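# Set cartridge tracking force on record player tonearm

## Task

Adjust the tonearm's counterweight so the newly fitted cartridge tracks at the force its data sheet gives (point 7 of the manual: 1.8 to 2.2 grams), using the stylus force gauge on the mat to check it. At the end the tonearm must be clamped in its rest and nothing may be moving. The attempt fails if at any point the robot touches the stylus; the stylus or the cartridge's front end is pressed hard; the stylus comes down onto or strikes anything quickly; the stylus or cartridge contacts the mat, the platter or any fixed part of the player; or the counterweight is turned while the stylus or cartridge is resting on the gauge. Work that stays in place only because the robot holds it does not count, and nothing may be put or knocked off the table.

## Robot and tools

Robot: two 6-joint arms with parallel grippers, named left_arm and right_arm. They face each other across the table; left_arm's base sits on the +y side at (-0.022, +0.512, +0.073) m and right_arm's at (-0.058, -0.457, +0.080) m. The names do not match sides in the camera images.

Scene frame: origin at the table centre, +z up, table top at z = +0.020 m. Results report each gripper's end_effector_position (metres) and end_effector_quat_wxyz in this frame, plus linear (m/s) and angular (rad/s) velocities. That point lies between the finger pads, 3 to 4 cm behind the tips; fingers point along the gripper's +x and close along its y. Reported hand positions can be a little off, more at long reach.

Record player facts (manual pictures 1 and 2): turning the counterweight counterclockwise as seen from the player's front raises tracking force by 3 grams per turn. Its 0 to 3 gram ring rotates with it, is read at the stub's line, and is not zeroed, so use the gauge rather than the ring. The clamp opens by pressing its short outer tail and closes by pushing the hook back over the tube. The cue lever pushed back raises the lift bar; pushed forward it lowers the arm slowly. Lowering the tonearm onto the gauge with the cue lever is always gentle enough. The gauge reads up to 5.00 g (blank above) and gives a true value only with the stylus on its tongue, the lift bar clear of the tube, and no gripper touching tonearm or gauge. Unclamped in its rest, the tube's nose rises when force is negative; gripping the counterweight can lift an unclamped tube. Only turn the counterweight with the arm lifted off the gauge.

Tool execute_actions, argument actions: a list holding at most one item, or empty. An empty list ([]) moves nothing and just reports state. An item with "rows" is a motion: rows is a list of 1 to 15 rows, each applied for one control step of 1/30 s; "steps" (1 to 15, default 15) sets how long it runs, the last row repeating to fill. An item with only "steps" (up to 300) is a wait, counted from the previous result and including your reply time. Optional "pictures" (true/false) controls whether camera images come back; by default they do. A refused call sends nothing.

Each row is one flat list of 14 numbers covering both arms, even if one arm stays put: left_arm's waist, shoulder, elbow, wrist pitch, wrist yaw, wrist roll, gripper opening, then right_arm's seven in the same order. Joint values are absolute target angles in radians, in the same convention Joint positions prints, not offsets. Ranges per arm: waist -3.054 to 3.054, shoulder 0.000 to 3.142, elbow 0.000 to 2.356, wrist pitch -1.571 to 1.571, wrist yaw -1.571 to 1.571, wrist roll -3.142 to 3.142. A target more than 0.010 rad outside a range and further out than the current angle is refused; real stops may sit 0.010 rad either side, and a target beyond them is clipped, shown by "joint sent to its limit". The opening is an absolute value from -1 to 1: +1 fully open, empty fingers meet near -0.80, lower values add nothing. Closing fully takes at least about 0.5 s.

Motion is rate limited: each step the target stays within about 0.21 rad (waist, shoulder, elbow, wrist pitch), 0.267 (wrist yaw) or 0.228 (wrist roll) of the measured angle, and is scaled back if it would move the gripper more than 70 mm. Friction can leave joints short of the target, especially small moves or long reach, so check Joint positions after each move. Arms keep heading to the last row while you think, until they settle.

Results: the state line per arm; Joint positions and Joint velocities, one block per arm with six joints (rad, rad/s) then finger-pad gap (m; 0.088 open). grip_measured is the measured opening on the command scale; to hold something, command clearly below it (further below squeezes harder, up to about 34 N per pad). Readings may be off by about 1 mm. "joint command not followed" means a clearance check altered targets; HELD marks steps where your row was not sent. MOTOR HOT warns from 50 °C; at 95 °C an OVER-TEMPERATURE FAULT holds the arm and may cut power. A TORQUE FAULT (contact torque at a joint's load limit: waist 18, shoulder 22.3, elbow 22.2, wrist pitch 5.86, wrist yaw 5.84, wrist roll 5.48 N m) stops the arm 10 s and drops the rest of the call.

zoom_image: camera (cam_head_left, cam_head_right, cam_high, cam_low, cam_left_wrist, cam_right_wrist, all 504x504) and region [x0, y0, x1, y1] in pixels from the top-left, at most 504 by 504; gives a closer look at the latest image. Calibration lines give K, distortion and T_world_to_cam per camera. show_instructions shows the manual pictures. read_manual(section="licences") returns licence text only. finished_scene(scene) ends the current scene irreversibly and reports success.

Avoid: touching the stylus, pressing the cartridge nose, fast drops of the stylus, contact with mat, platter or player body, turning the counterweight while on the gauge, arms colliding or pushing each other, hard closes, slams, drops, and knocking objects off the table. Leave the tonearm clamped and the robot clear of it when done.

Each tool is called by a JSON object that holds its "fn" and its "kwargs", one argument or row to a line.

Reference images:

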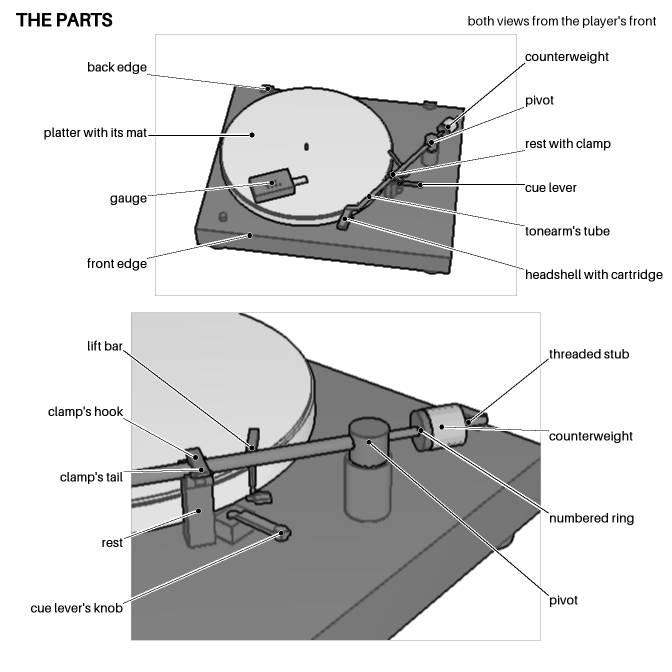

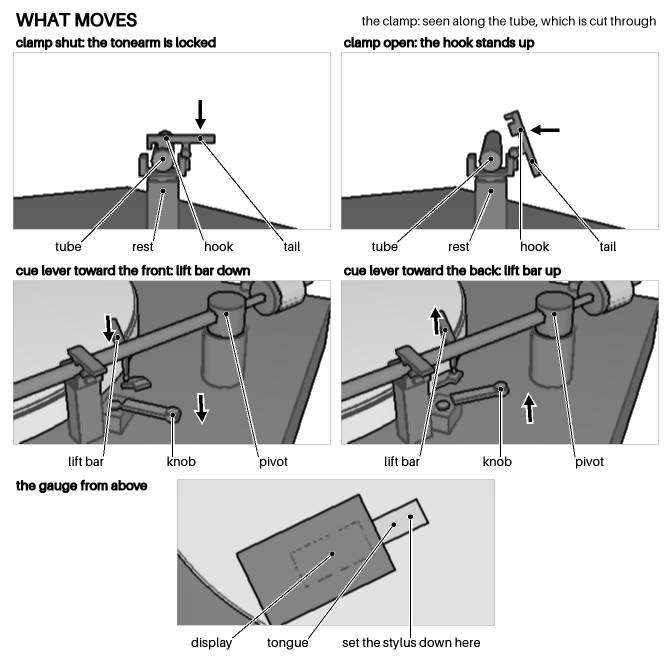

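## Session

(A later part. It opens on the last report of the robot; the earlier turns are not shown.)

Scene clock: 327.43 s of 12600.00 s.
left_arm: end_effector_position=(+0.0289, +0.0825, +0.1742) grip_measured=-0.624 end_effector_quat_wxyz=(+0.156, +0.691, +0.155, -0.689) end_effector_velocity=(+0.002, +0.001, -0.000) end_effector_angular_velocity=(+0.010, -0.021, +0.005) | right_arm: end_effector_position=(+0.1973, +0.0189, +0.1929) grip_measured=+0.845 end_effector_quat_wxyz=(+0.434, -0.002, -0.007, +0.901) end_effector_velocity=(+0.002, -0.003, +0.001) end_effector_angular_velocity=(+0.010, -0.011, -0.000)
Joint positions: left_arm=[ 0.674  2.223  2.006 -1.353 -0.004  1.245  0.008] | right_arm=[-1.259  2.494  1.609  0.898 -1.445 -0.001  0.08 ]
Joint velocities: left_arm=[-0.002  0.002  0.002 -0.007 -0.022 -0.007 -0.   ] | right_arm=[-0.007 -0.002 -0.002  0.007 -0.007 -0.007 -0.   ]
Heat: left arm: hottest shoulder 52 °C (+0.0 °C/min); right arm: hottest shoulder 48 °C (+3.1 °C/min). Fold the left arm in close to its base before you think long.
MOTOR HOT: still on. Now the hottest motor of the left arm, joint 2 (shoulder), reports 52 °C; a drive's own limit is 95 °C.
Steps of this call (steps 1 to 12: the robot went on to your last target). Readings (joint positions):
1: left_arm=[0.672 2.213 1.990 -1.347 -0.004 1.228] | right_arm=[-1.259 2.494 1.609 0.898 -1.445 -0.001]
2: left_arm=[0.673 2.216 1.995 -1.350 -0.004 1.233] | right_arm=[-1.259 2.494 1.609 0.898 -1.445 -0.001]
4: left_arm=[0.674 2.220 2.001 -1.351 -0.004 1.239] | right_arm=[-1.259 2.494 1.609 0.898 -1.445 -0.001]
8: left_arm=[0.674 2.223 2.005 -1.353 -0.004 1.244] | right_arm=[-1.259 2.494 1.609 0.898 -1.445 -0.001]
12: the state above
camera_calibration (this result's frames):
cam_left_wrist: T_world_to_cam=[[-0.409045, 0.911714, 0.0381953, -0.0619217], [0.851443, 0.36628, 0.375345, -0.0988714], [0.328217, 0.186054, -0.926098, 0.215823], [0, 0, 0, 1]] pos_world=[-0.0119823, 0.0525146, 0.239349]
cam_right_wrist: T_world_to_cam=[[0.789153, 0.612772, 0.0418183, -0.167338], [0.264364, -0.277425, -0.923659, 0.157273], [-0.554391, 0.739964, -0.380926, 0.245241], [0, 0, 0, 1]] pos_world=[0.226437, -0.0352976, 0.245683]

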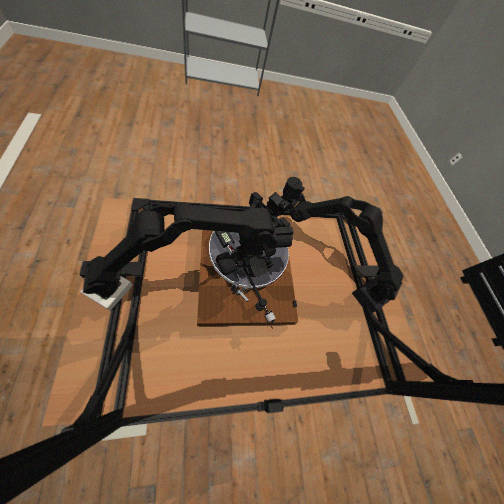

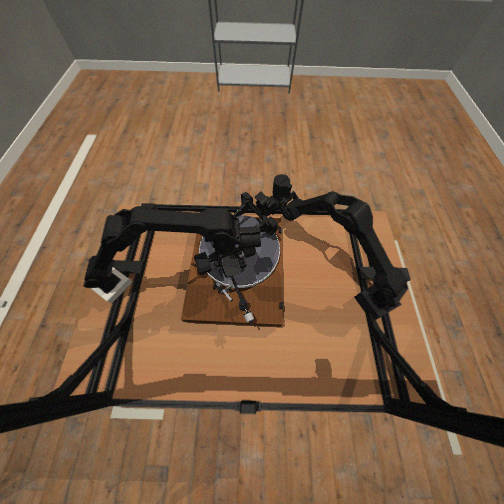

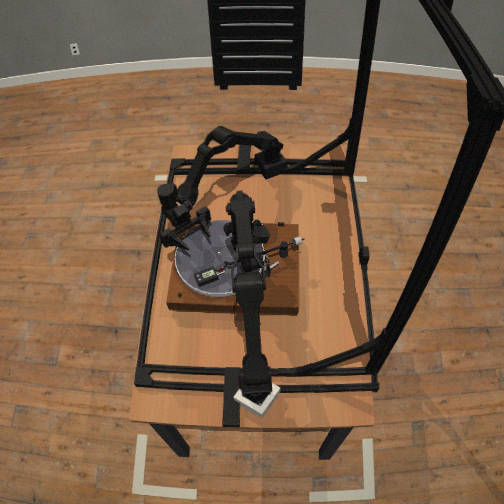

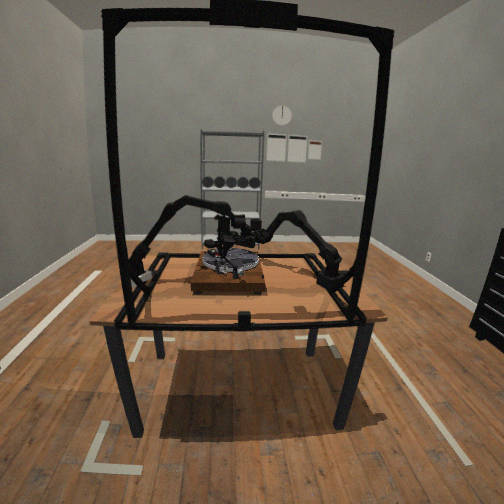

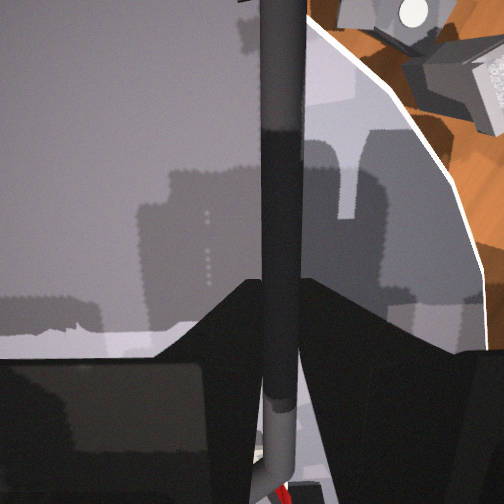

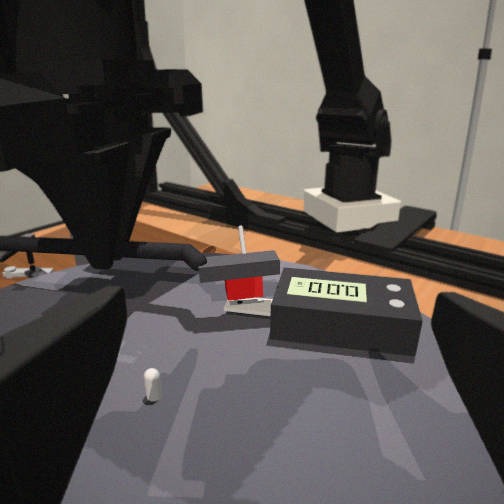

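{"fn": "zoom_image", "kwargs": {
  "camera": "cam_right_wrist",
  "region": [180, 230, 320, 340]
}}

{"fn": "zoom_image", "kwargs": {
  "camera": "cam_high",
  "region": [190, 255, 240, 290]
}}

{"fn": "zoom_image", "kwargs": {
  "camera": "cam_head_left",
  "region": [205, 225, 250, 265]
}}

Region (180, 230, 320, 340) of cam_right_wrist's 504x504 image, scaled by 3.600, with more detail than that image has; it fills the top 396 rows of this view, and the rest is white.

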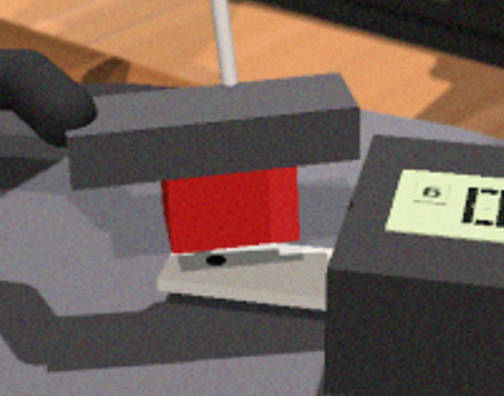

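Region (190, 255, 240, 290) of cam_high's 504x504 image, scaled by 10.080, with more detail than that image has; it fills the top 353 rows of this view, and the rest is white.

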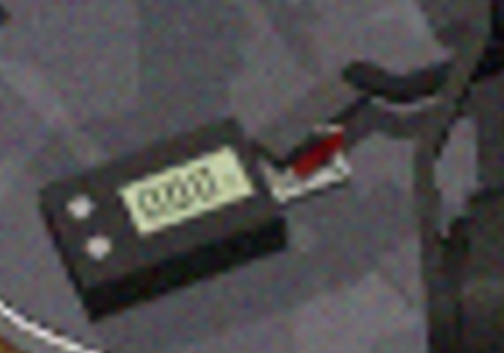

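Region (205, 225, 250, 265) of cam_head_left's 504x504 image, scaled by 11.200, with more detail than that image has.

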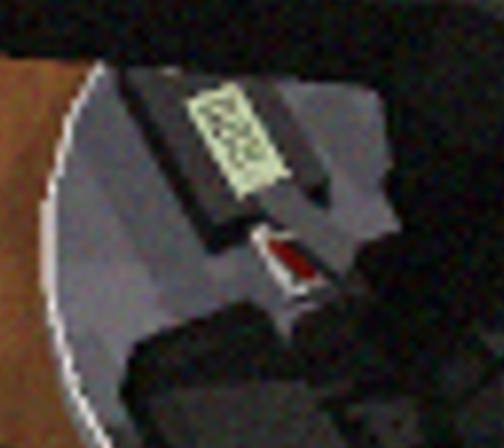

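{"fn": "zoom_image", "kwargs": {
  "camera": "cam_right_wrist",
  "region": [0, 210, 130, 300]
}}

{"fn": "zoom_image", "kwargs": {
  "camera": "cam_low",
  "region": [195, 245, 255, 280]
}}

Region (0, 210, 130, 300) of cam_right_wrist's 504x504 image, scaled by 3.877, with more detail than that image has; it fills the top 349 rows of this view, and the rest is white.

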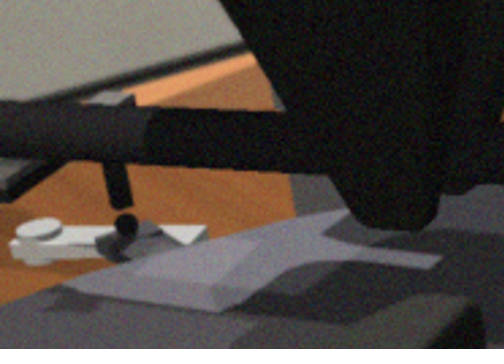

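Region (195, 245, 255, 280) of cam_low's 504x504 image, scaled by 8.400, with more detail than that image has; it fills the top 294 rows of this view, and the rest is white.

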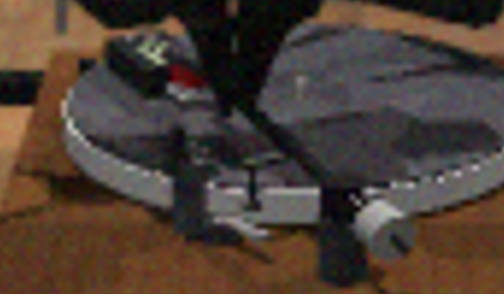

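{"fn": "execute_actions", "kwargs": {
  "actions": [
    {"rows": [[0.674,2.232,2.0,-1.351,0,1.249,-0.68,-1.26,2.5,1.604,0.9,-1.45,0,0.845],[0.674,2.232,1.997,-1.35,0,1.249,-0.68,-1.26,2.5,1.604,0.9,-1.45,0,0.845],[0.674,2.232,1.995,-1.349,0,1.249,-0.68,-1.26,2.5,1.604,0.9,-1.45,0,0.845],[0.674,2.232,1.994,-1.348,0,1.249,-0.68,-1.26,2.5,1.604,0.9,-1.45,0,0.845],[0.674,2.232,1.993,-1.347,0,1.249,-0.68,-1.26,2.5,1.604,0.9,-1.45,0,0.845],[0.674,2.232,1.992,-1.346,0,1.249,-0.68,-1.26,2.5,1.604,0.9,-1.45,0,0.845],[0.674,2.232,1.991,-1.345,0,1.249,-0.68,-1.26,2.5,1.604,0.9,-1.45,0,0.845],[0.674,2.232,1.99,-1.344,0,1.249,-0.68,-1.26,2.5,1.604,0.9,-1.45,0,0.845],[0.674,2.232,1.989,-1.343,0,1.249,-0.68,-1.26,2.5,1.604,0.9,-1.45,0,0.845]], "steps": 15}
  ]
}}

{"fn": "zoom_image", "kwargs": {
  "camera": "cam_right_wrist",
  "region": [180, 230, 320, 340]
}}

Scene clock: 348.90 s of 12600.00 s.
left_arm: end_effector_position=(+0.0291, +0.0825, +0.1728) grip_measured=-0.624 end_effector_quat_wxyz=(+0.156, +0.691, +0.155, -0.689) end_effector_velocity=(-0.004, -0.002, +0.000) end_effector_angular_velocity=(-0.008, +0.006, -0.000) | right_arm: end_effector_position=(+0.1973, +0.0188, +0.1926) grip_measured=+0.845 end_effector_quat_wxyz=(+0.434, -0.002, -0.006, +0.901) end_effector_velocity=(+0.001, -0.001, -0.004) end_effector_angular_velocity=(-0.008, +0.006, -0.010)
Joint positions: left_arm=[ 0.675  2.224  2.002 -1.349 -0.003  1.246  0.008] | right_arm=[-1.259  2.494  1.609  0.898 -1.445 -0.001  0.08 ]
Joint velocities: left_arm=[-0.007 -0.002 -0.002  0.007  0.007 -0.007  0.   ] | right_arm=[-0.002  0.002 -0.007 -0.007  0.007 -0.007 -0.   ]
Heat: left arm: hottest shoulder 53 °C (+1.0 °C/min); right arm: hottest shoulder 49 °C (+4.0 °C/min). Fold the left arm in close to its base before you think long.
MOTOR HOT: still on. Now the hottest motor of the left arm, joint 2 (shoulder), reports 53 °C; a drive's own limit is 95 °C.
Steps of this call (steps 1 to 30: the robot went on to your last target; steps 31 to 90: nothing new was sent; then 17.97 s passed at rest; steps 91 to 105: all 15 steps of this action). Readings (joint positions):
91: left_arm=[0.674 2.224 2.007 -1.353 -0.004 1.246] | right_arm=[-1.259 2.494 1.609 0.898 -1.445 -0.001]
92: left_arm=[0.674 2.224 2.007 -1.353 -0.004 1.246] | right_arm=[-1.259 2.494 1.609 0.898 -1.445 -0.001]
94: left_arm=[0.674 2.224 2.007 -1.353 -0.004 1.246] | right_arm=[-1.259 2.494 1.609 0.898 -1.445 -0.001]
98: left_arm=[0.675 2.224 2.004 -1.351 -0.004 1.246] | right_arm=[-1.259 2.494 1.609 0.898 -1.445 -0.001]
105: the state above
camera_calibration (this result's frames):
cam_left_wrist: T_world_to_cam=[[-0.408679, 0.911843, 0.0390391, -0.0619855], [0.851759, 0.365686, 0.375208, -0.0983829], [0.327854, 0.186592, -0.926118, 0.214486], [0, 0, 0, 1]] pos_world=[-0.011854, 0.052477, 0.237974]
cam_right_wrist: T_world_to_cam=[[0.789175, 0.612794, 0.0410632, -0.167132], [0.263872, -0.277929, -0.923649, 0.1571], [-0.554594, 0.739756, -0.381034, 0.245199], [0, 0, 0, 1]] pos_world=[0.226428, -0.0353074, 0.245397]

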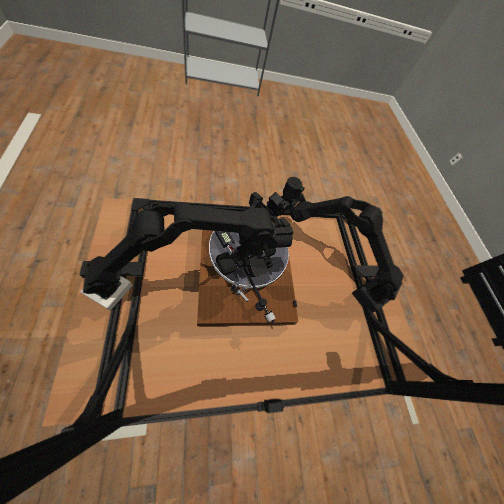

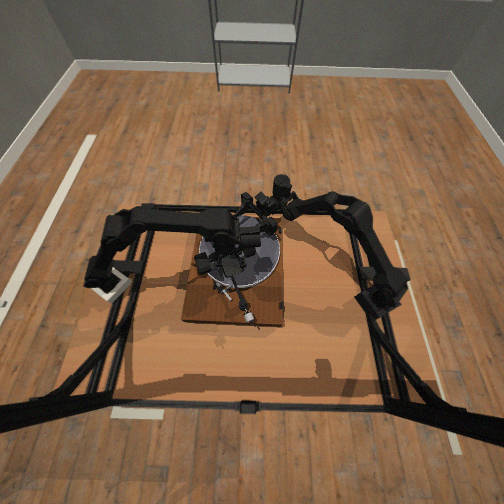

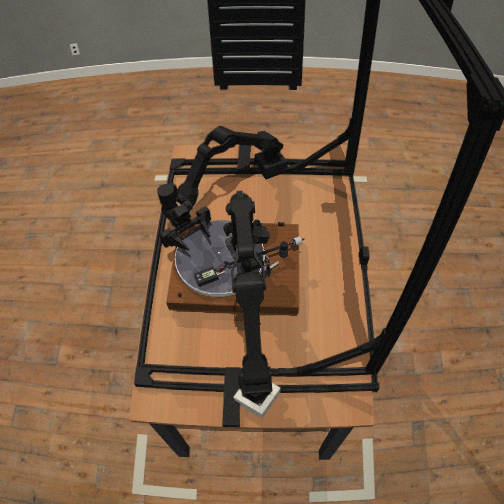

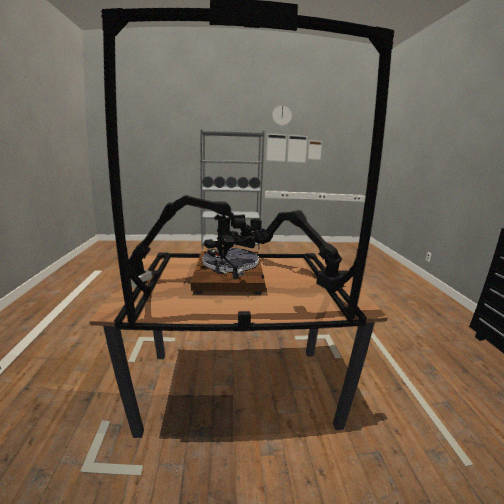

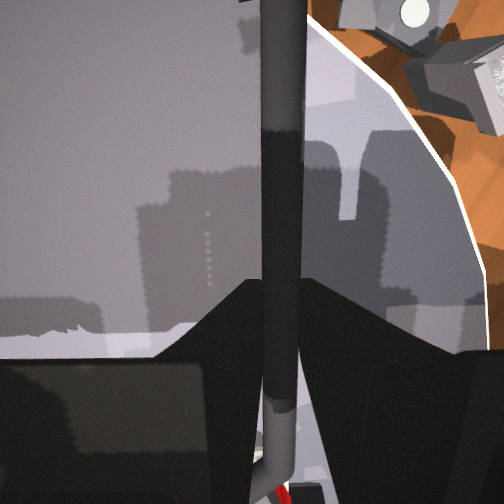

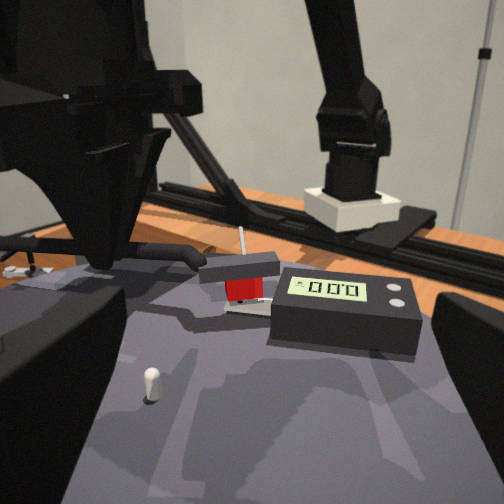

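Region (180, 230, 320, 340) of cam_right_wrist's 504x504 image, scaled by 3.600, with more detail than that image has; it fills the top 396 rows of this view, and the rest is white.

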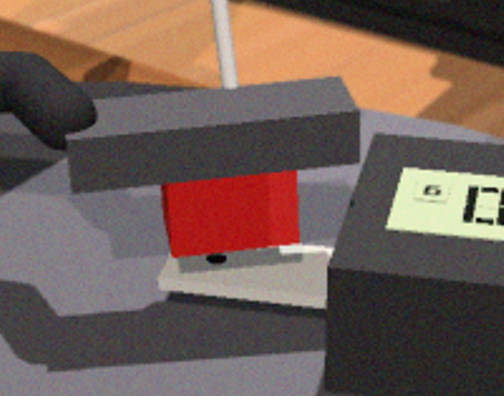

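{"fn": "execute_actions", "kwargs": {
  "actions": [
    {"rows": [[0.674,2.232,1.988,-1.343,0,1.249,-0.68,-1.26,2.5,1.604,0.9,-1.45,0,0.845],[0.674,2.232,1.987,-1.342,0,1.249,-0.68,-1.26,2.5,1.604,0.9,-1.45,0,0.845],[0.674,2.232,1.986,-1.341,0,1.249,-0.68,-1.26,2.5,1.604,0.9,-1.45,0,0.845],[0.674,2.232,1.985,-1.34,0,1.249,-0.68,-1.26,2.5,1.604,0.9,-1.45,0,0.845],[0.674,2.232,1.984,-1.339,0,1.249,-0.68,-1.26,2.5,1.604,0.9,-1.45,0,0.845],[0.674,2.232,1.983,-1.338,0,1.249,-0.68,-1.26,2.5,1.604,0.9,-1.45,0,0.845],[0.674,2.232,1.982,-1.337,0,1.249,-0.68,-1.26,2.5,1.604,0.9,-1.45,0,0.845]], "steps": 15}
  ]
}}

{"fn": "zoom_image", "kwargs": {
  "camera": "cam_right_wrist",
  "region": [180, 230, 320, 340]
}}

Scene clock: 358.63 s of 12600.00 s.
left_arm: end_effector_position=(+0.0292, +0.0824, +0.1717) grip_measured=-0.624 end_effector_quat_wxyz=(+0.156, +0.691, +0.155, -0.689) end_effector_velocity=(+0.004, +0.003, +0.002) end_effector_angular_velocity=(+0.007, -0.036, +0.005) | right_arm: end_effector_position=(+0.1973, +0.0188, +0.1924) grip_measured=+0.845 end_effector_quat_wxyz=(+0.434, -0.002, -0.006, +0.901) end_effector_velocity=(+0.000, -0.002, -0.000) end_effector_angular_velocity=(-0.010, +0.011, +0.005)
Joint positions: left_arm=[ 0.675  2.224  1.997 -1.344 -0.003  1.246  0.008] | right_arm=[-1.259  2.494  1.609  0.898 -1.445 -0.001  0.08 ]
Joint velocities: left_arm=[-0.002 -0.007 -0.002 -0.007 -0.037 -0.007 -0.   ] | right_arm=[-0.002 -0.002 -0.002 -0.007 -0.007  0.007 -0.   ]
Heat: left arm: hottest shoulder 54 °C (+2.0 °C/min); right arm: hottest shoulder 50 °C (+4.0 °C/min). Fold the left arm in close to its base before you think long. Fold the right arm in close to its base before you think long.
MOTOR HOT: a motor of the right arm reached 50 °C. Now the hottest motor of the right arm, joint 2 (shoulder), reports 50 °C. The temperature limit of the motors' drives, at which the controller stops that arm, is 95 °C. To cool a motor, set the load down, stop pushing, or move to a pose that needs little force.
MOTOR HOT: still on. Now the hottest motor of the left arm, joint 2 (shoulder), reports 54 °C; a drive's own limit is 95 °C.
Steps of this call (steps 1 to 15: the robot went on to your last target; steps 16 to 90: nothing new was sent; then 6.23 s passed at rest; steps 91 to 105: all 15 steps of this action). Readings (joint positions):
91: left_arm=[0.675 2.224 2.001 -1.347 -0.003 1.246] | right_arm=[-1.259 2.494 1.609 0.898 -1.445 -0.001]
92: left_arm=[0.675 2.224 2.001 -1.347 -0.003 1.246] | right_arm=[-1.259 2.494 1.609 0.898 -1.445 -0.001]
94: left_arm=[0.675 2.224 2.000 -1.347 -0.003 1.246] | right_arm=[-1.259 2.494 1.609 0.898 -1.445 -0.001]
98: left_arm=[0.675 2.224 1.998 -1.345 -0.003 1.246] | right_arm=[-1.259 2.494 1.609 0.898 -1.445 -0.001]
105: the state above
camera_calibration (this result's frames):
cam_left_wrist: T_world_to_cam=[[-0.409029, 0.911701, 0.0386753, -0.06171], [0.851602, 0.366153, 0.375108, -0.0980865], [0.327825, 0.186366, -0.926174, 0.213404], [0, 0, 0, 1]] pos_world=[-0.0116696, 0.0524046, 0.236829]
cam_right_wrist: T_world_to_cam=[[0.789186, 0.612806, 0.0406856, -0.167057], [0.263626, -0.278181, -0.923643, 0.156976], [-0.554696, 0.739652, -0.381088, 0.245159], [0, 0, 0, 1]] pos_world=[0.226444, -0.0352907, 0.245214]

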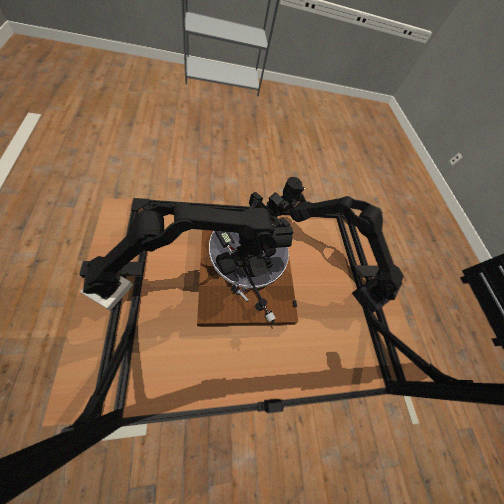

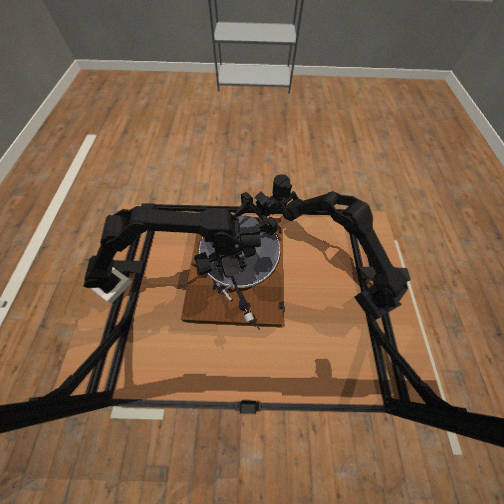

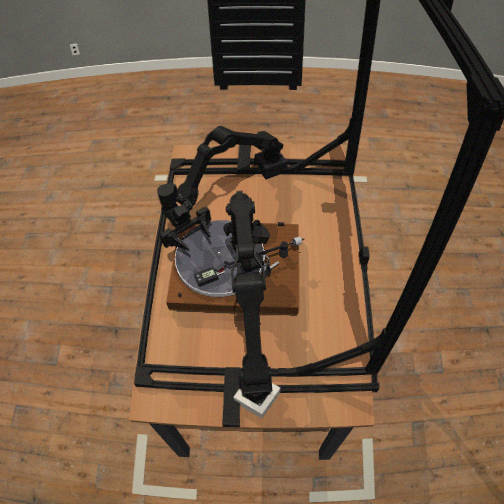

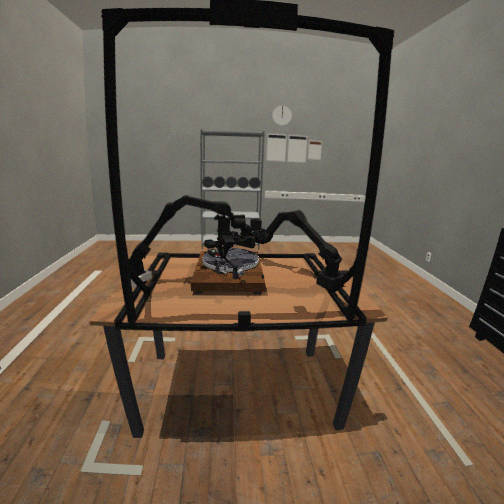

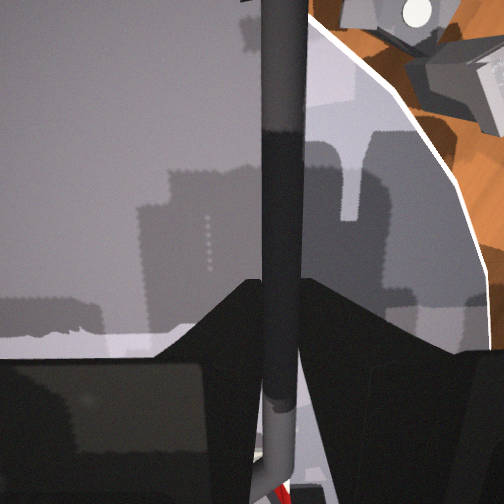

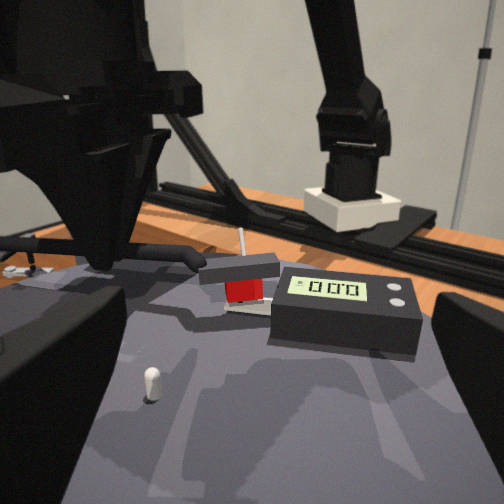

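Region (180, 230, 320, 340) of cam_right_wrist's 504x504 image, scaled by 3.600, with more detail than that image has; it fills the top 396 rows of this view, and the rest is white.

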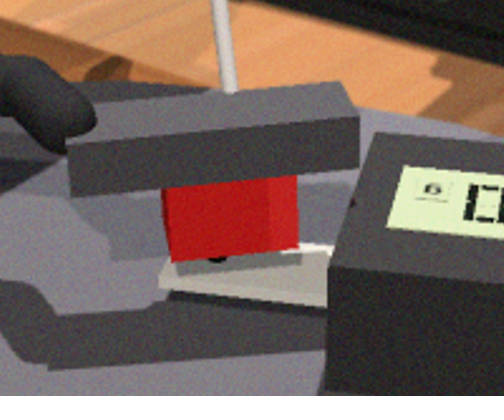

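{"fn": "execute_actions", "kwargs": {
  "actions": [
    {"rows": [[0.675,2.232,1.99,-1.343,0,1.249,-0.66,-1.26,2.5,1.604,0.9,-1.45,0,0.845],[0.675,2.232,1.99,-1.343,0,1.249,-0.645,-1.26,2.5,1.604,0.9,-1.45,0,0.845],[0.675,2.232,1.99,-1.343,0,1.249,-0.635,-1.26,2.5,1.604,0.9,-1.45,0,0.845],[0.675,2.232,1.99,-1.343,0,1.249,-0.63,-1.26,2.5,1.604,0.9,-1.45,0,0.845],[0.675,2.232,1.99,-1.343,0,1.249,-0.625,-1.26,2.5,1.604,0.9,-1.45,0,0.845],[0.675,2.232,1.99,-1.343,0,1.249,-0.62,-1.26,2.5,1.604,0.9,-1.45,0,0.845],[0.675,2.232,1.99,-1.343,0,1.249,-0.615,-1.26,2.5,1.604,0.9,-1.45,0,0.845],[0.675,2.232,1.99,-1.343,0,1.249,-0.61,-1.26,2.5,1.604,0.9,-1.45,0,0.845],[0.675,2.232,1.99,-1.343,0,1.249,-0.60,-1.26,2.5,1.604,0.9,-1.45,0,0.845],[0.675,2.232,1.99,-1.343,0,1.249,-0.59,-1.26,2.5,1.604,0.9,-1.45,0,0.845],[0.675,2.232,1.99,-1.343,0,1.249,-0.57,-1.26,2.5,1.604,0.9,-1.45,0,0.845]], "steps": 15}
  ],
  "pictures": false
}}

{"fn": "execute_actions", "kwargs": {
  "actions": [
    {"steps": 30}
  ]
}}

{"fn": "zoom_image", "kwargs": {
  "camera": "cam_right_wrist",
  "region": [180, 230, 320, 340]
}}

{"fn": "zoom_image", "kwargs": {
  "camera": "cam_high",
  "region": [190, 255, 240, 290]
}}

Scene clock: 365.57 s of 12600.00 s.
left_arm: end_effector_position=(+0.0291, +0.0824, +0.1705) grip_measured=-0.576 end_effector_quat_wxyz=(+0.155, +0.691, +0.156, -0.689) end_effector_velocity=(+0.000, -0.001, +0.000) end_effector_angular_velocity=(-0.006, -0.008, -0.024) | right_arm: end_effector_position=(+0.1972, +0.0188, +0.1923) grip_measured=+0.845 end_effector_quat_wxyz=(+0.434, -0.002, -0.006, +0.901) end_effector_velocity=(+0.000, -0.002, -0.000) end_effector_angular_velocity=(-0.001, -0.001, +0.005)
Joint positions: left_arm=[ 0.675  2.226  1.997 -1.343 -0.002  1.246  0.011] | right_arm=[-1.259  2.494  1.608  0.898 -1.445 -0.001  0.08 ]
Joint velocities: left_arm=[-0.002 -0.002 -0.002  0.007 -0.007  0.022  0.003] | right_arm=[-0.002 -0.002 -0.002 -0.007 -0.007 -0.007  0.   ]
Heat: left arm: hottest shoulder 54 °C (+2.0 °C/min); right arm: hottest shoulder 51 °C (+5.1 °C/min). Fold the left arm in close to its base before you think long. Fold the right arm in close to its base before you think long.
MOTOR HOT: still on. Now the hottest motor of the left arm, joint 2 (shoulder), reports 54 °C; a drive's own limit is 95 °C.
MOTOR HOT: still on. Now the hottest motor of the right arm, joint 2 (shoulder), reports 51 °C; a drive's own limit is 95 °C.
Steps of this call (steps 1 to 15: the robot went on to your last target; steps 16 to 90: nothing new was sent; then 3.43 s passed at rest; steps 91 to 105: all 15 steps of this action). Readings (joint positions):
91: left_arm=[0.675 2.224 1.997 -1.343 -0.003 1.246] | right_arm=[-1.259 2.494 1.608 0.898 -1.445 -0.001]
92: left_arm=[0.675 2.224 1.997 -1.343 -0.003 1.246] | right_arm=[-1.259 2.494 1.608 0.898 -1.445 -0.001]
94: left_arm=[0.675 2.224 1.997 -1.343 -0.003 1.246] | right_arm=[-1.259 2.494 1.608 0.898 -1.445 -0.001]
98: left_arm=[0.675 2.224 1.997 -1.343 -0.003 1.246] | right_arm=[-1.259 2.494 1.608 0.898 -1.445 -0.001]
105: the state above

Scene clock: 366.57 s of 12600.00 s.
left_arm: end_effector_position=(+0.0290, +0.0824, +0.1704) grip_measured=-0.570 end_effector_quat_wxyz=(+0.155, +0.691, +0.156, -0.689) end_effector_velocity=(-0.000, +0.002, +0.000) end_effector_angular_velocity=(+0.008, -0.006, +0.005) | right_arm: end_effector_position=(+0.1972, +0.0188, +0.1921) grip_measured=+0.845 end_effector_quat_wxyz=(+0.434, -0.002, -0.006, +0.901) end_effector_velocity=(+0.004, -0.001, +0.001) end_effector_angular_velocity=(-0.017, +0.018, -0.015)
Joint positions: left_arm=[ 0.675  2.226  1.997 -1.343 -0.002  1.246  0.011] | right_arm=[-1.259  2.495  1.608  0.898 -1.445 -0.001  0.08 ]
Joint velocities: left_arm=[-0.002 -0.002 -0.002 -0.007 -0.007 -0.007 -0.   ] | right_arm=[-0.007 -0.007 -0.002 -0.022  0.007  0.007 -0.   ]
Heat: left arm: hottest shoulder 54 °C (+2.0 °C/min); right arm: hottest shoulder 51 °C (+5.1 °C/min). Fold the left arm in close to its base before you think long. Fold the right arm in close to its base before you think long.
MOTOR HOT: still on. Now the hottest motor of the left arm, joint 2 (shoulder), reports 54 °C; a drive's own limit is 95 °C.
MOTOR HOT: still on. Now the hottest motor of the right arm, joint 2 (shoulder), reports 51 °C; a drive's own limit is 95 °C.
Steps of this call (steps 1 to 15: the robot went on to your last target; steps 16 to 30: nothing new was sent). Readings (joint positions):
1: left_arm=[0.675 2.226 1.997 -1.343 -0.002 1.246] | right_arm=[-1.259 2.494 1.608 0.898 -1.445 -0.001]
2: left_arm=[0.675 2.226 1.997 -1.343 -0.002 1.246] | right_arm=[-1.259 2.494 1.608 0.898 -1.445 -0.001]
4: left_arm=[0.675 2.226 1.997 -1.343 -0.002 1.246] | right_arm=[-1.259 2.494 1.608 0.898 -1.445 -0.001]
8: left_arm=[0.675 2.226 1.997 -1.343 -0.002 1.246] | right_arm=[-1.259 2.494 1.608 0.898 -1.445 -0.001]
30: the state above
All arms were judged still, so your last target was given up. Only a new action makes them travel on or press farther. Fingers that are still opening or closing keep moving.
camera_calibration (this result's frames):
cam_left_wrist: T_world_to_cam=[[-0.408609, 0.911758, 0.0416778, -0.062269], [0.852427, 0.364903, 0.374451, -0.097209], [0.3262, 0.188531, -0.92631, 0.212174], [0, 0, 0, 1]] pos_world=[-0.0117912, 0.0522446, 0.235534]
cam_right_wrist: T_world_to_cam=[[0.789197, 0.612817, 0.040308, -0.166922], [0.26338, -0.278434, -0.923637, 0.156781], [-0.554797, 0.739548, -0.381143, 0.245097], [0, 0, 0, 1]] pos_world=[0.22642, -0.0353154, 0.244954]

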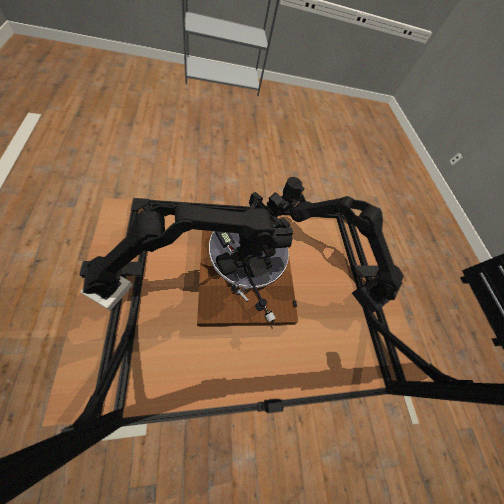

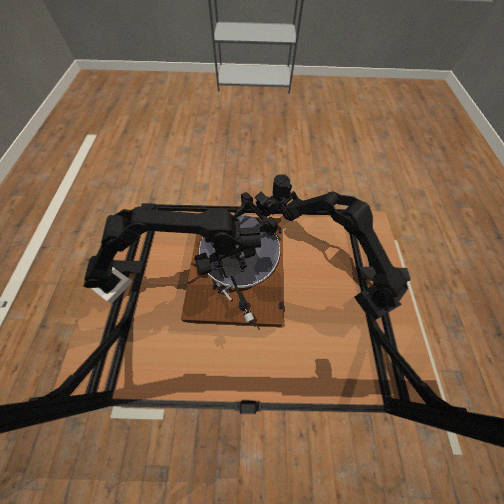

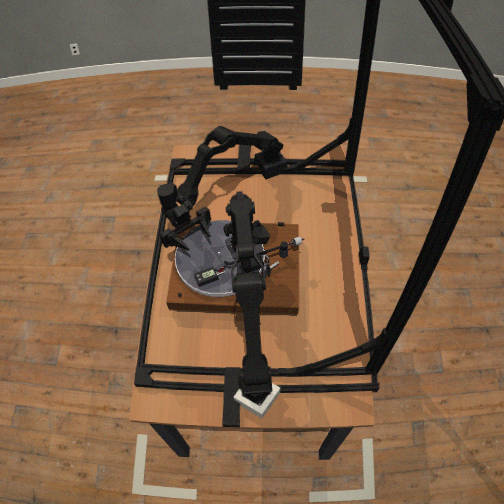

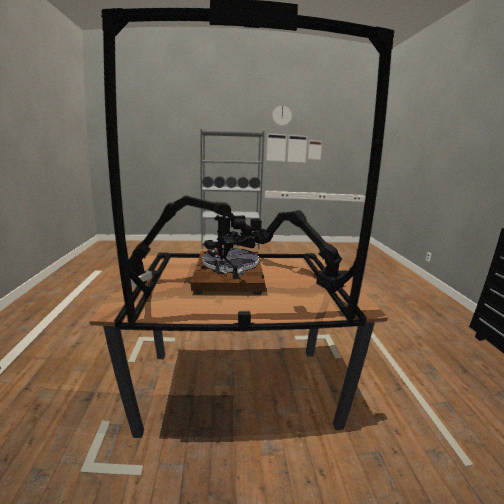

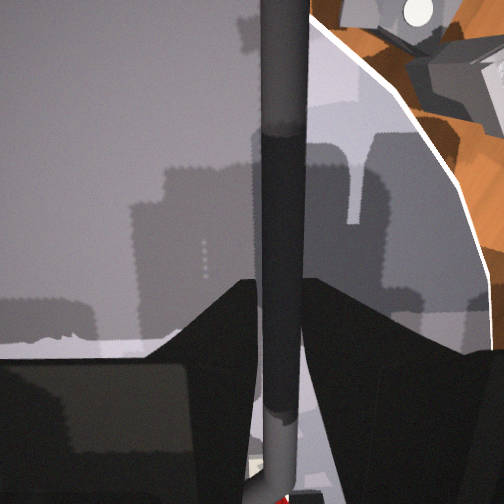

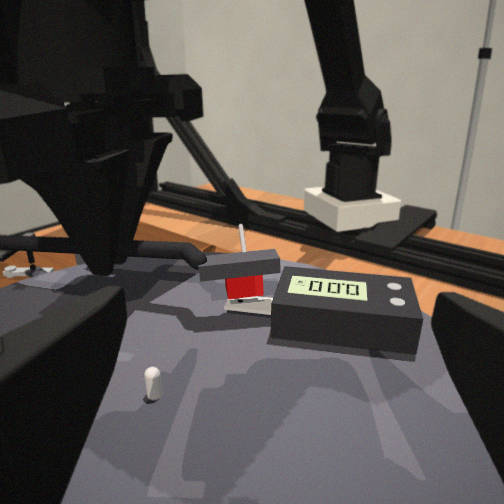

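Region (180, 230, 320, 340) of cam_right_wrist's 504x504 image, scaled by 3.600, with more detail than that image has; it fills the top 396 rows of this view, and the rest is white.

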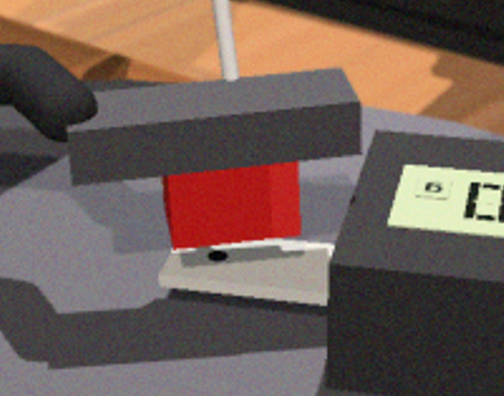

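Region (190, 255, 240, 290) of cam_high's 504x504 image, scaled by 10.080, with more detail than that image has; it fills the top 353 rows of this view, and the rest is white.

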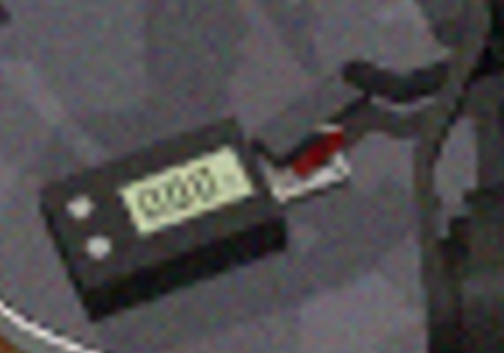

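{"fn": "execute_actions", "kwargs": {
  "actions": [
    {"rows": [[0.675,2.232,1.997,-1.343,0,1.249,-0.5,-1.26,2.5,1.604,0.9,-1.45,0,0.845],[0.675,2.232,1.997,-1.343,0,1.249,-0.4,-1.26,2.5,1.604,0.9,-1.45,0,0.845],[0.675,2.232,1.997,-1.343,0,1.249,-0.3,-1.26,2.5,1.604,0.9,-1.45,0,0.845],[0.675,2.232,1.997,-1.343,0,1.249,-0.3,-1.26,2.5,1.604,0.9,-1.45,0,0.845],[0.675,2.232,1.997,-1.343,0,1.249,-0.3,-1.26,2.5,1.604,0.9,-1.45,0,0.845],[0.675,2.232,2.02,-1.36,0,1.249,-0.3,-1.26,2.5,1.604,0.9,-1.45,0,0.845],[0.675,2.232,2.04,-1.38,0,1.249,-0.3,-1.26,2.5,1.604,0.9,-1.45,0,0.845],[0.675,2.232,2.06,-1.40,0,1.249,-0.3,-1.26,2.5,1.604,0.9,-1.45,0,0.845],[0.675,2.232,2.08,-1.42,0,1.249,-0.3,-1.26,2.5,1.604,0.9,-1.45,0,0.845],[0.675,2.232,2.10,-1.44,0,1.249,-0.3,-1.26,2.5,1.604,0.9,-1.45,0,0.845],[0.675,2.232,2.12,-1.46,0,1.249,-0.3,-1.26,2.5,1.604,0.9,-1.45,0,0.845],[0.675,2.232,2.14,-1.48,0,1.249,-0.3,-1.26,2.5,1.604,0.9,-1.45,0,0.845],[0.675,2.232,2.16,-1.50,0,1.249,-0.3,-1.26,2.5,1.604,0.9,-1.45,0,0.845]], "steps": 15}
  ],
  "pictures": false
}}

{"fn": "execute_actions", "kwargs": {
  "actions": [
    {"rows": [[0.675,2.22,2.16,-1.50,0,1.249,-0.3,-1.26,2.5,1.604,0.9,-1.45,0,0.845],[0.66,2.19,2.13,-1.46,0,1.15,-0.4,-1.26,2.5,1.604,0.9,-1.45,0,0.845],[0.64,2.16,2.09,-1.41,0,1.05,-0.5,-1.26,2.5,1.604,0.9,-1.45,0,0.845],[0.62,2.13,2.05,-1.36,0,0.95,-0.6,-1.26,2.5,1.604,0.9,-1.45,0,0.845],[0.60,2.10,2.0,-1.31,0,0.85,-0.7,-1.26,2.5,1.604,0.9,-1.45,0,0.845],[0.58,2.07,1.95,-1.26,0,0.75,-0.85,-1.26,2.5,1.604,0.9,-1.45,0,0.845],[0.56,2.04,1.90,-1.21,0,0.65,-0.85,-1.26,2.5,1.604,0.9,-1.45,0,0.845],[0.54,2.01,1.85,-1.15,0,0.55,-0.85,-1.26,2.5,1.604,0.9,-1.45,0,0.845],[0.52,1.98,1.80,-1.09,0,0.45,-0.85,-1.26,2.5,1.604,0.9,-1.45,0,0.845],[0.50,1.95,1.75,-1.03,0,0.35,-0.85,-1.26,2.5,1.604,0.9,-1.45,0,0.845],[0.48,1.92,1.70,-0.97,0,0.25,-0.85,-1.26,2.5,1.604,0.9,-1.45,0,0.845],[0.46,1.9,1.65,-0.91,0,0.15,-0.85,-1.26,2.5,1.604,0.9,-1.45,0,0.845],[0.444,1.877,1.605,-0.862,0,0,-0.85,-1.26,2.5,1.604,0.9,-1.45,0,0.845]], "steps": 15}
  ],
  "pictures": false
}}

{"fn": "execute_actions", "kwargs": {
  "actions": [
    {"steps": 25}
  ]
}}

Scene clock: 395.43 s of 12600.00 s.
left_arm: end_effector_position=(+0.0287, +0.0848, +0.2023) grip_measured=-0.302 end_effector_quat_wxyz=(+0.154, +0.691, +0.157, -0.689) end_effector_velocity=(+0.001, -0.008, +0.082) end_effector_angular_velocity=(-0.089, -0.018, +0.019) | right_arm: end_effector_position=(+0.1972, +0.0188, +0.1921) grip_measured=+0.845 end_effector_quat_wxyz=(+0.434, -0.002, -0.006, +0.901) end_effector_velocity=(-0.000, -0.002, -0.004) end_effector_angular_velocity=(-0.008, +0.006, +0.005)
Joint positions: left_arm=[ 0.675  2.23   2.129 -1.475 -0.002  1.246  0.024] | right_arm=[-1.259  2.495  1.608  0.898 -1.445 -0.001  0.08 ]
Joint velocities: left_arm=[-0.002  0.002  0.335 -0.242 -0.007 -0.022  0.001] | right_arm=[-0.002  0.002 -0.007 -0.007 -0.007 -0.007  0.   ]
Heat: left arm: hottest shoulder 56 °C (+4.0 °C/min); right arm: hottest shoulder 52 °C (+4.0 °C/min). Fold the left arm in close to its base before you think long. Fold the right arm in close to its base before you think long.
MOTOR HOT: still on. Now the hottest motor of the left arm, joint 2 (shoulder), reports 56 °C; a drive's own limit is 95 °C.
MOTOR HOT: still on. Now the hottest motor of the right arm, joint 2 (shoulder), reports 52 °C; a drive's own limit is 95 °C.
Steps of this call (steps 1 to 90: nothing new was sent; then 25.37 s passed at rest; steps 91 to 105: all 15 steps of this action). Readings (joint positions):
91: left_arm=[0.675 2.227 1.996 -1.343 -0.002 1.246] | right_arm=[-1.259 2.495 1.608 0.898 -1.445 -0.001]
92: left_arm=[0.675 2.227 1.996 -1.343 -0.002 1.246] | right_arm=[-1.259 2.495 1.608 0.898 -1.445 -0.001]
94: left_arm=[0.675 2.227 1.996 -1.343 -0.002 1.246] | right_arm=[-1.259 2.495 1.608 0.898 -1.445 -0.001]
98: left_arm=[0.675 2.228 2.013 -1.368 -0.002 1.246] | right_arm=[-1.259 2.495 1.608 0.898 -1.445 -0.001]
105: the state above

Scene clock: 395.93 s of 12600.00 s.
left_arm: end_effector_position=(-0.0681, +0.0688, +0.2243) grip_measured=-0.799 end_effector_quat_wxyz=(+0.467, +0.511, +0.241, -0.680) end_effector_velocity=(-0.162, +0.038, -0.018) end_effector_angular_velocity=(-0.257, +0.802, +1.402) | right_arm: end_effector_position=(+0.1972, +0.0188, +0.1921) grip_measured=+0.845 end_effector_quat_wxyz=(+0.434, -0.002, -0.006, +0.901) end_effector_velocity=(-0.001, +0.001, +0.001) end_effector_angular_velocity=(+0.010, -0.011, -0.005)
Joint positions: left_arm=[ 0.454  1.912  1.67  -0.929  0.001  0.396  0.   ] | right_arm=[-1.259  2.495  1.608  0.898 -1.445 -0.001  0.08 ]
Joint velocities: left_arm=[-0.364 -0.359 -0.672  0.652  0.022 -1.927  0.   ] | right_arm=[ 0.002 -0.002 -0.002  0.007  0.007 -0.007 -0.   ]
Heat: left arm: hottest shoulder 56 °C (+4.0 °C/min); right arm: hottest shoulder 52 °C (+4.0 °C/min). Fold the left arm in close to its base before you think long. Fold the right arm in close to its base before you think long.
MOTOR HOT: still on. Now the hottest motor of the left arm, joint 2 (shoulder), reports 56 °C; a drive's own limit is 95 °C.
MOTOR HOT: still on. Now the hottest motor of the right arm, joint 2 (shoulder), reports 52 °C; a drive's own limit is 95 °C.
Steps of this call (steps 1 to 15: all 15 steps of this action). Readings (joint positions):
1: left_arm=[0.675 2.229 2.138 -1.482 -0.002 1.246] | right_arm=[-1.259 2.495 1.608 0.898 -1.445 -0.001]
2: left_arm=[0.675 2.224 2.141 -1.482 -0.002 1.227] | right_arm=[-1.259 2.495 1.608 0.898 -1.445 -0.001]
4: left_arm=[0.666 2.199 2.112 -1.432 -0.002 1.115] | right_arm=[-1.259 2.495 1.608 0.898 -1.445 -0.001]
8: left_arm=[0.601 2.096 1.968 -1.270 -0.001 0.855] | right_arm=[-1.259 2.495 1.608 0.898 -1.445 -0.001]
15: the state above

Scene clock: 396.77 s of 12600.00 s.
left_arm: end_effector_position=(-0.0735, +0.0687, +0.2207) grip_measured=-0.799 end_effector_quat_wxyz=(+0.559, +0.403, +0.358, -0.630) end_effector_velocity=(+0.002, +0.002, -0.003) end_effector_angular_velocity=(+0.011, -0.012, +0.027) | right_arm: end_effector_position=(+0.1971, +0.0187, +0.1918) grip_measured=+0.845 end_effector_quat_wxyz=(+0.434, -0.002, -0.006, +0.901) end_effector_velocity=(+0.003, -0.002, +0.000) end_effector_angular_velocity=(-0.008, +0.006, -0.000)
Joint positions: left_arm=[ 0.442  1.89   1.616 -0.864  0.001  0.005  0.   ] | right_arm=[-1.259  2.495  1.608  0.898 -1.445 -0.001  0.08 ]
Joint velocities: left_arm=[-0.002  0.002 -0.002 -0.007 -0.022 -0.022  0.   ] | right_arm=[-0.007 -0.002  0.002 -0.022 -0.007 -0.007 -0.   ]
Heat: left arm: hottest shoulder 56 °C (+4.0 °C/min); right arm: hottest shoulder 52 °C (+3.0 °C/min). Fold the left arm in close to its base before you think long. Fold the right arm in close to its base before you think long.
MOTOR HOT: still on. Now the hottest motor of the left arm, joint 2 (shoulder), reports 56 °C; a drive's own limit is 95 °C.
MOTOR HOT: still on. Now the hottest motor of the right arm, joint 2 (shoulder), reports 52 °C; a drive's own limit is 95 °C.
Steps of this call (steps 1 to 25: the robot went on to your last target). Readings (joint positions):
1: left_arm=[0.445 1.903 1.653 -0.910 0.001 0.331] | right_arm=[-1.259 2.495 1.608 0.898 -1.445 -0.001]
2: left_arm=[0.440 1.899 1.641 -0.896 0.001 0.266] | right_arm=[-1.259 2.495 1.608 0.898 -1.445 -0.001]
4: left_arm=[0.440 1.895 1.627 -0.879 0.001 0.142] | right_arm=[-1.259 2.495 1.608 0.898 -1.445 -0.001]
8: left_arm=[0.442 1.893 1.617 -0.868 0.001 0.036] | right_arm=[-1.259 2.495 1.608 0.898 -1.445 -0.001]
25: the state above
camera_calibration (this result's frames):
cam_left_wrist: T_world_to_cam=[[-0.987578, 0.154857, 0.0266322, -0.0809558], [0.153384, 0.986874, -0.0505338, -0.0240054], [-0.0341081, -0.0458211, -0.998367, 0.300363], [0, 0, 0, 1]] pos_world=[-0.0660233, 0.0499899, 0.300816]
cam_right_wrist: T_world_to_cam=[[0.788984, 0.613139, 0.0395534, -0.166618], [0.262997, -0.27884, -0.923624, 0.156585], [-0.555281, 0.739127, -0.381254, 0.245116], [0, 0, 0, 1]] pos_world=[0.226386, -0.03535, 0.244667]

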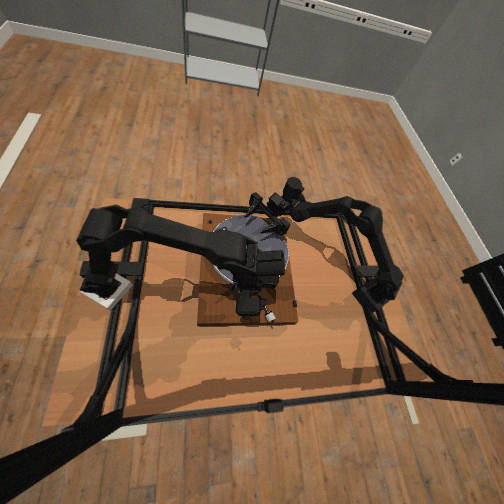

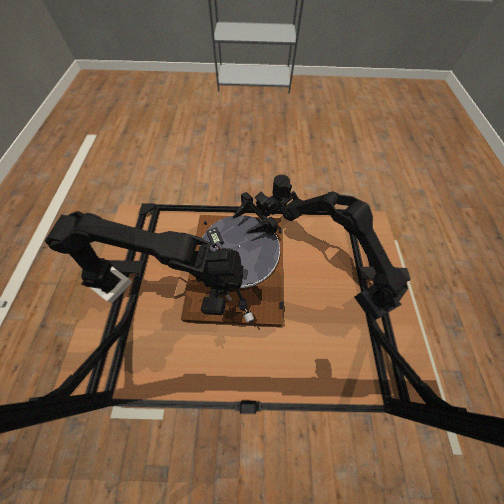

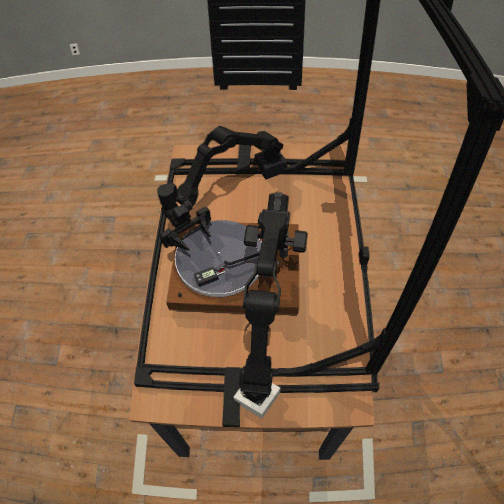

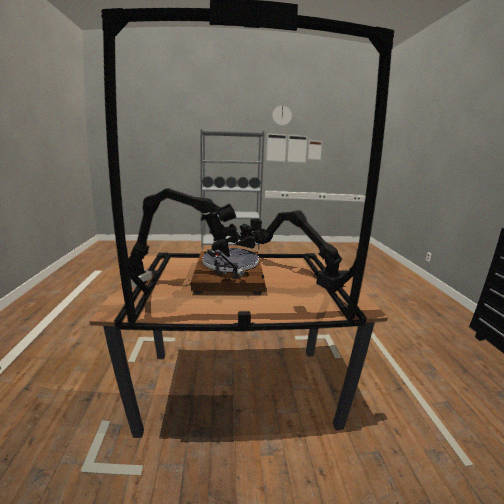

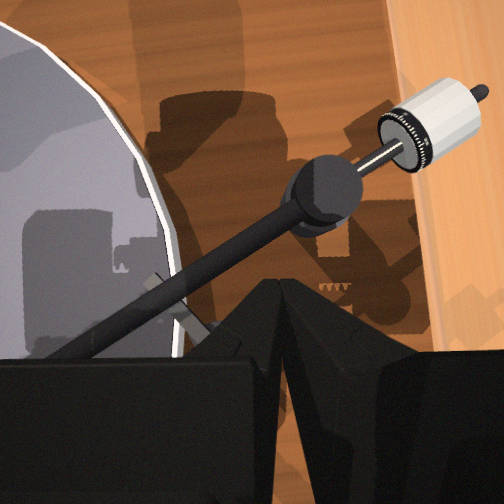

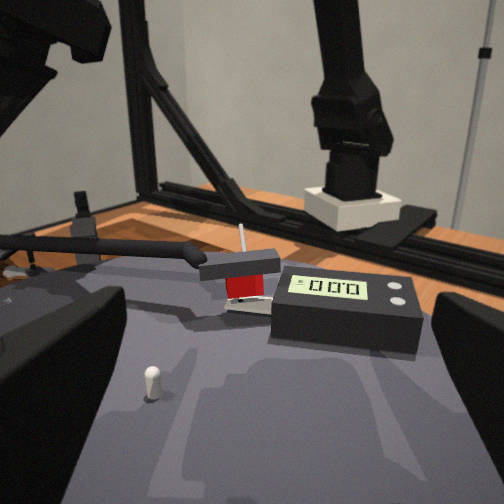

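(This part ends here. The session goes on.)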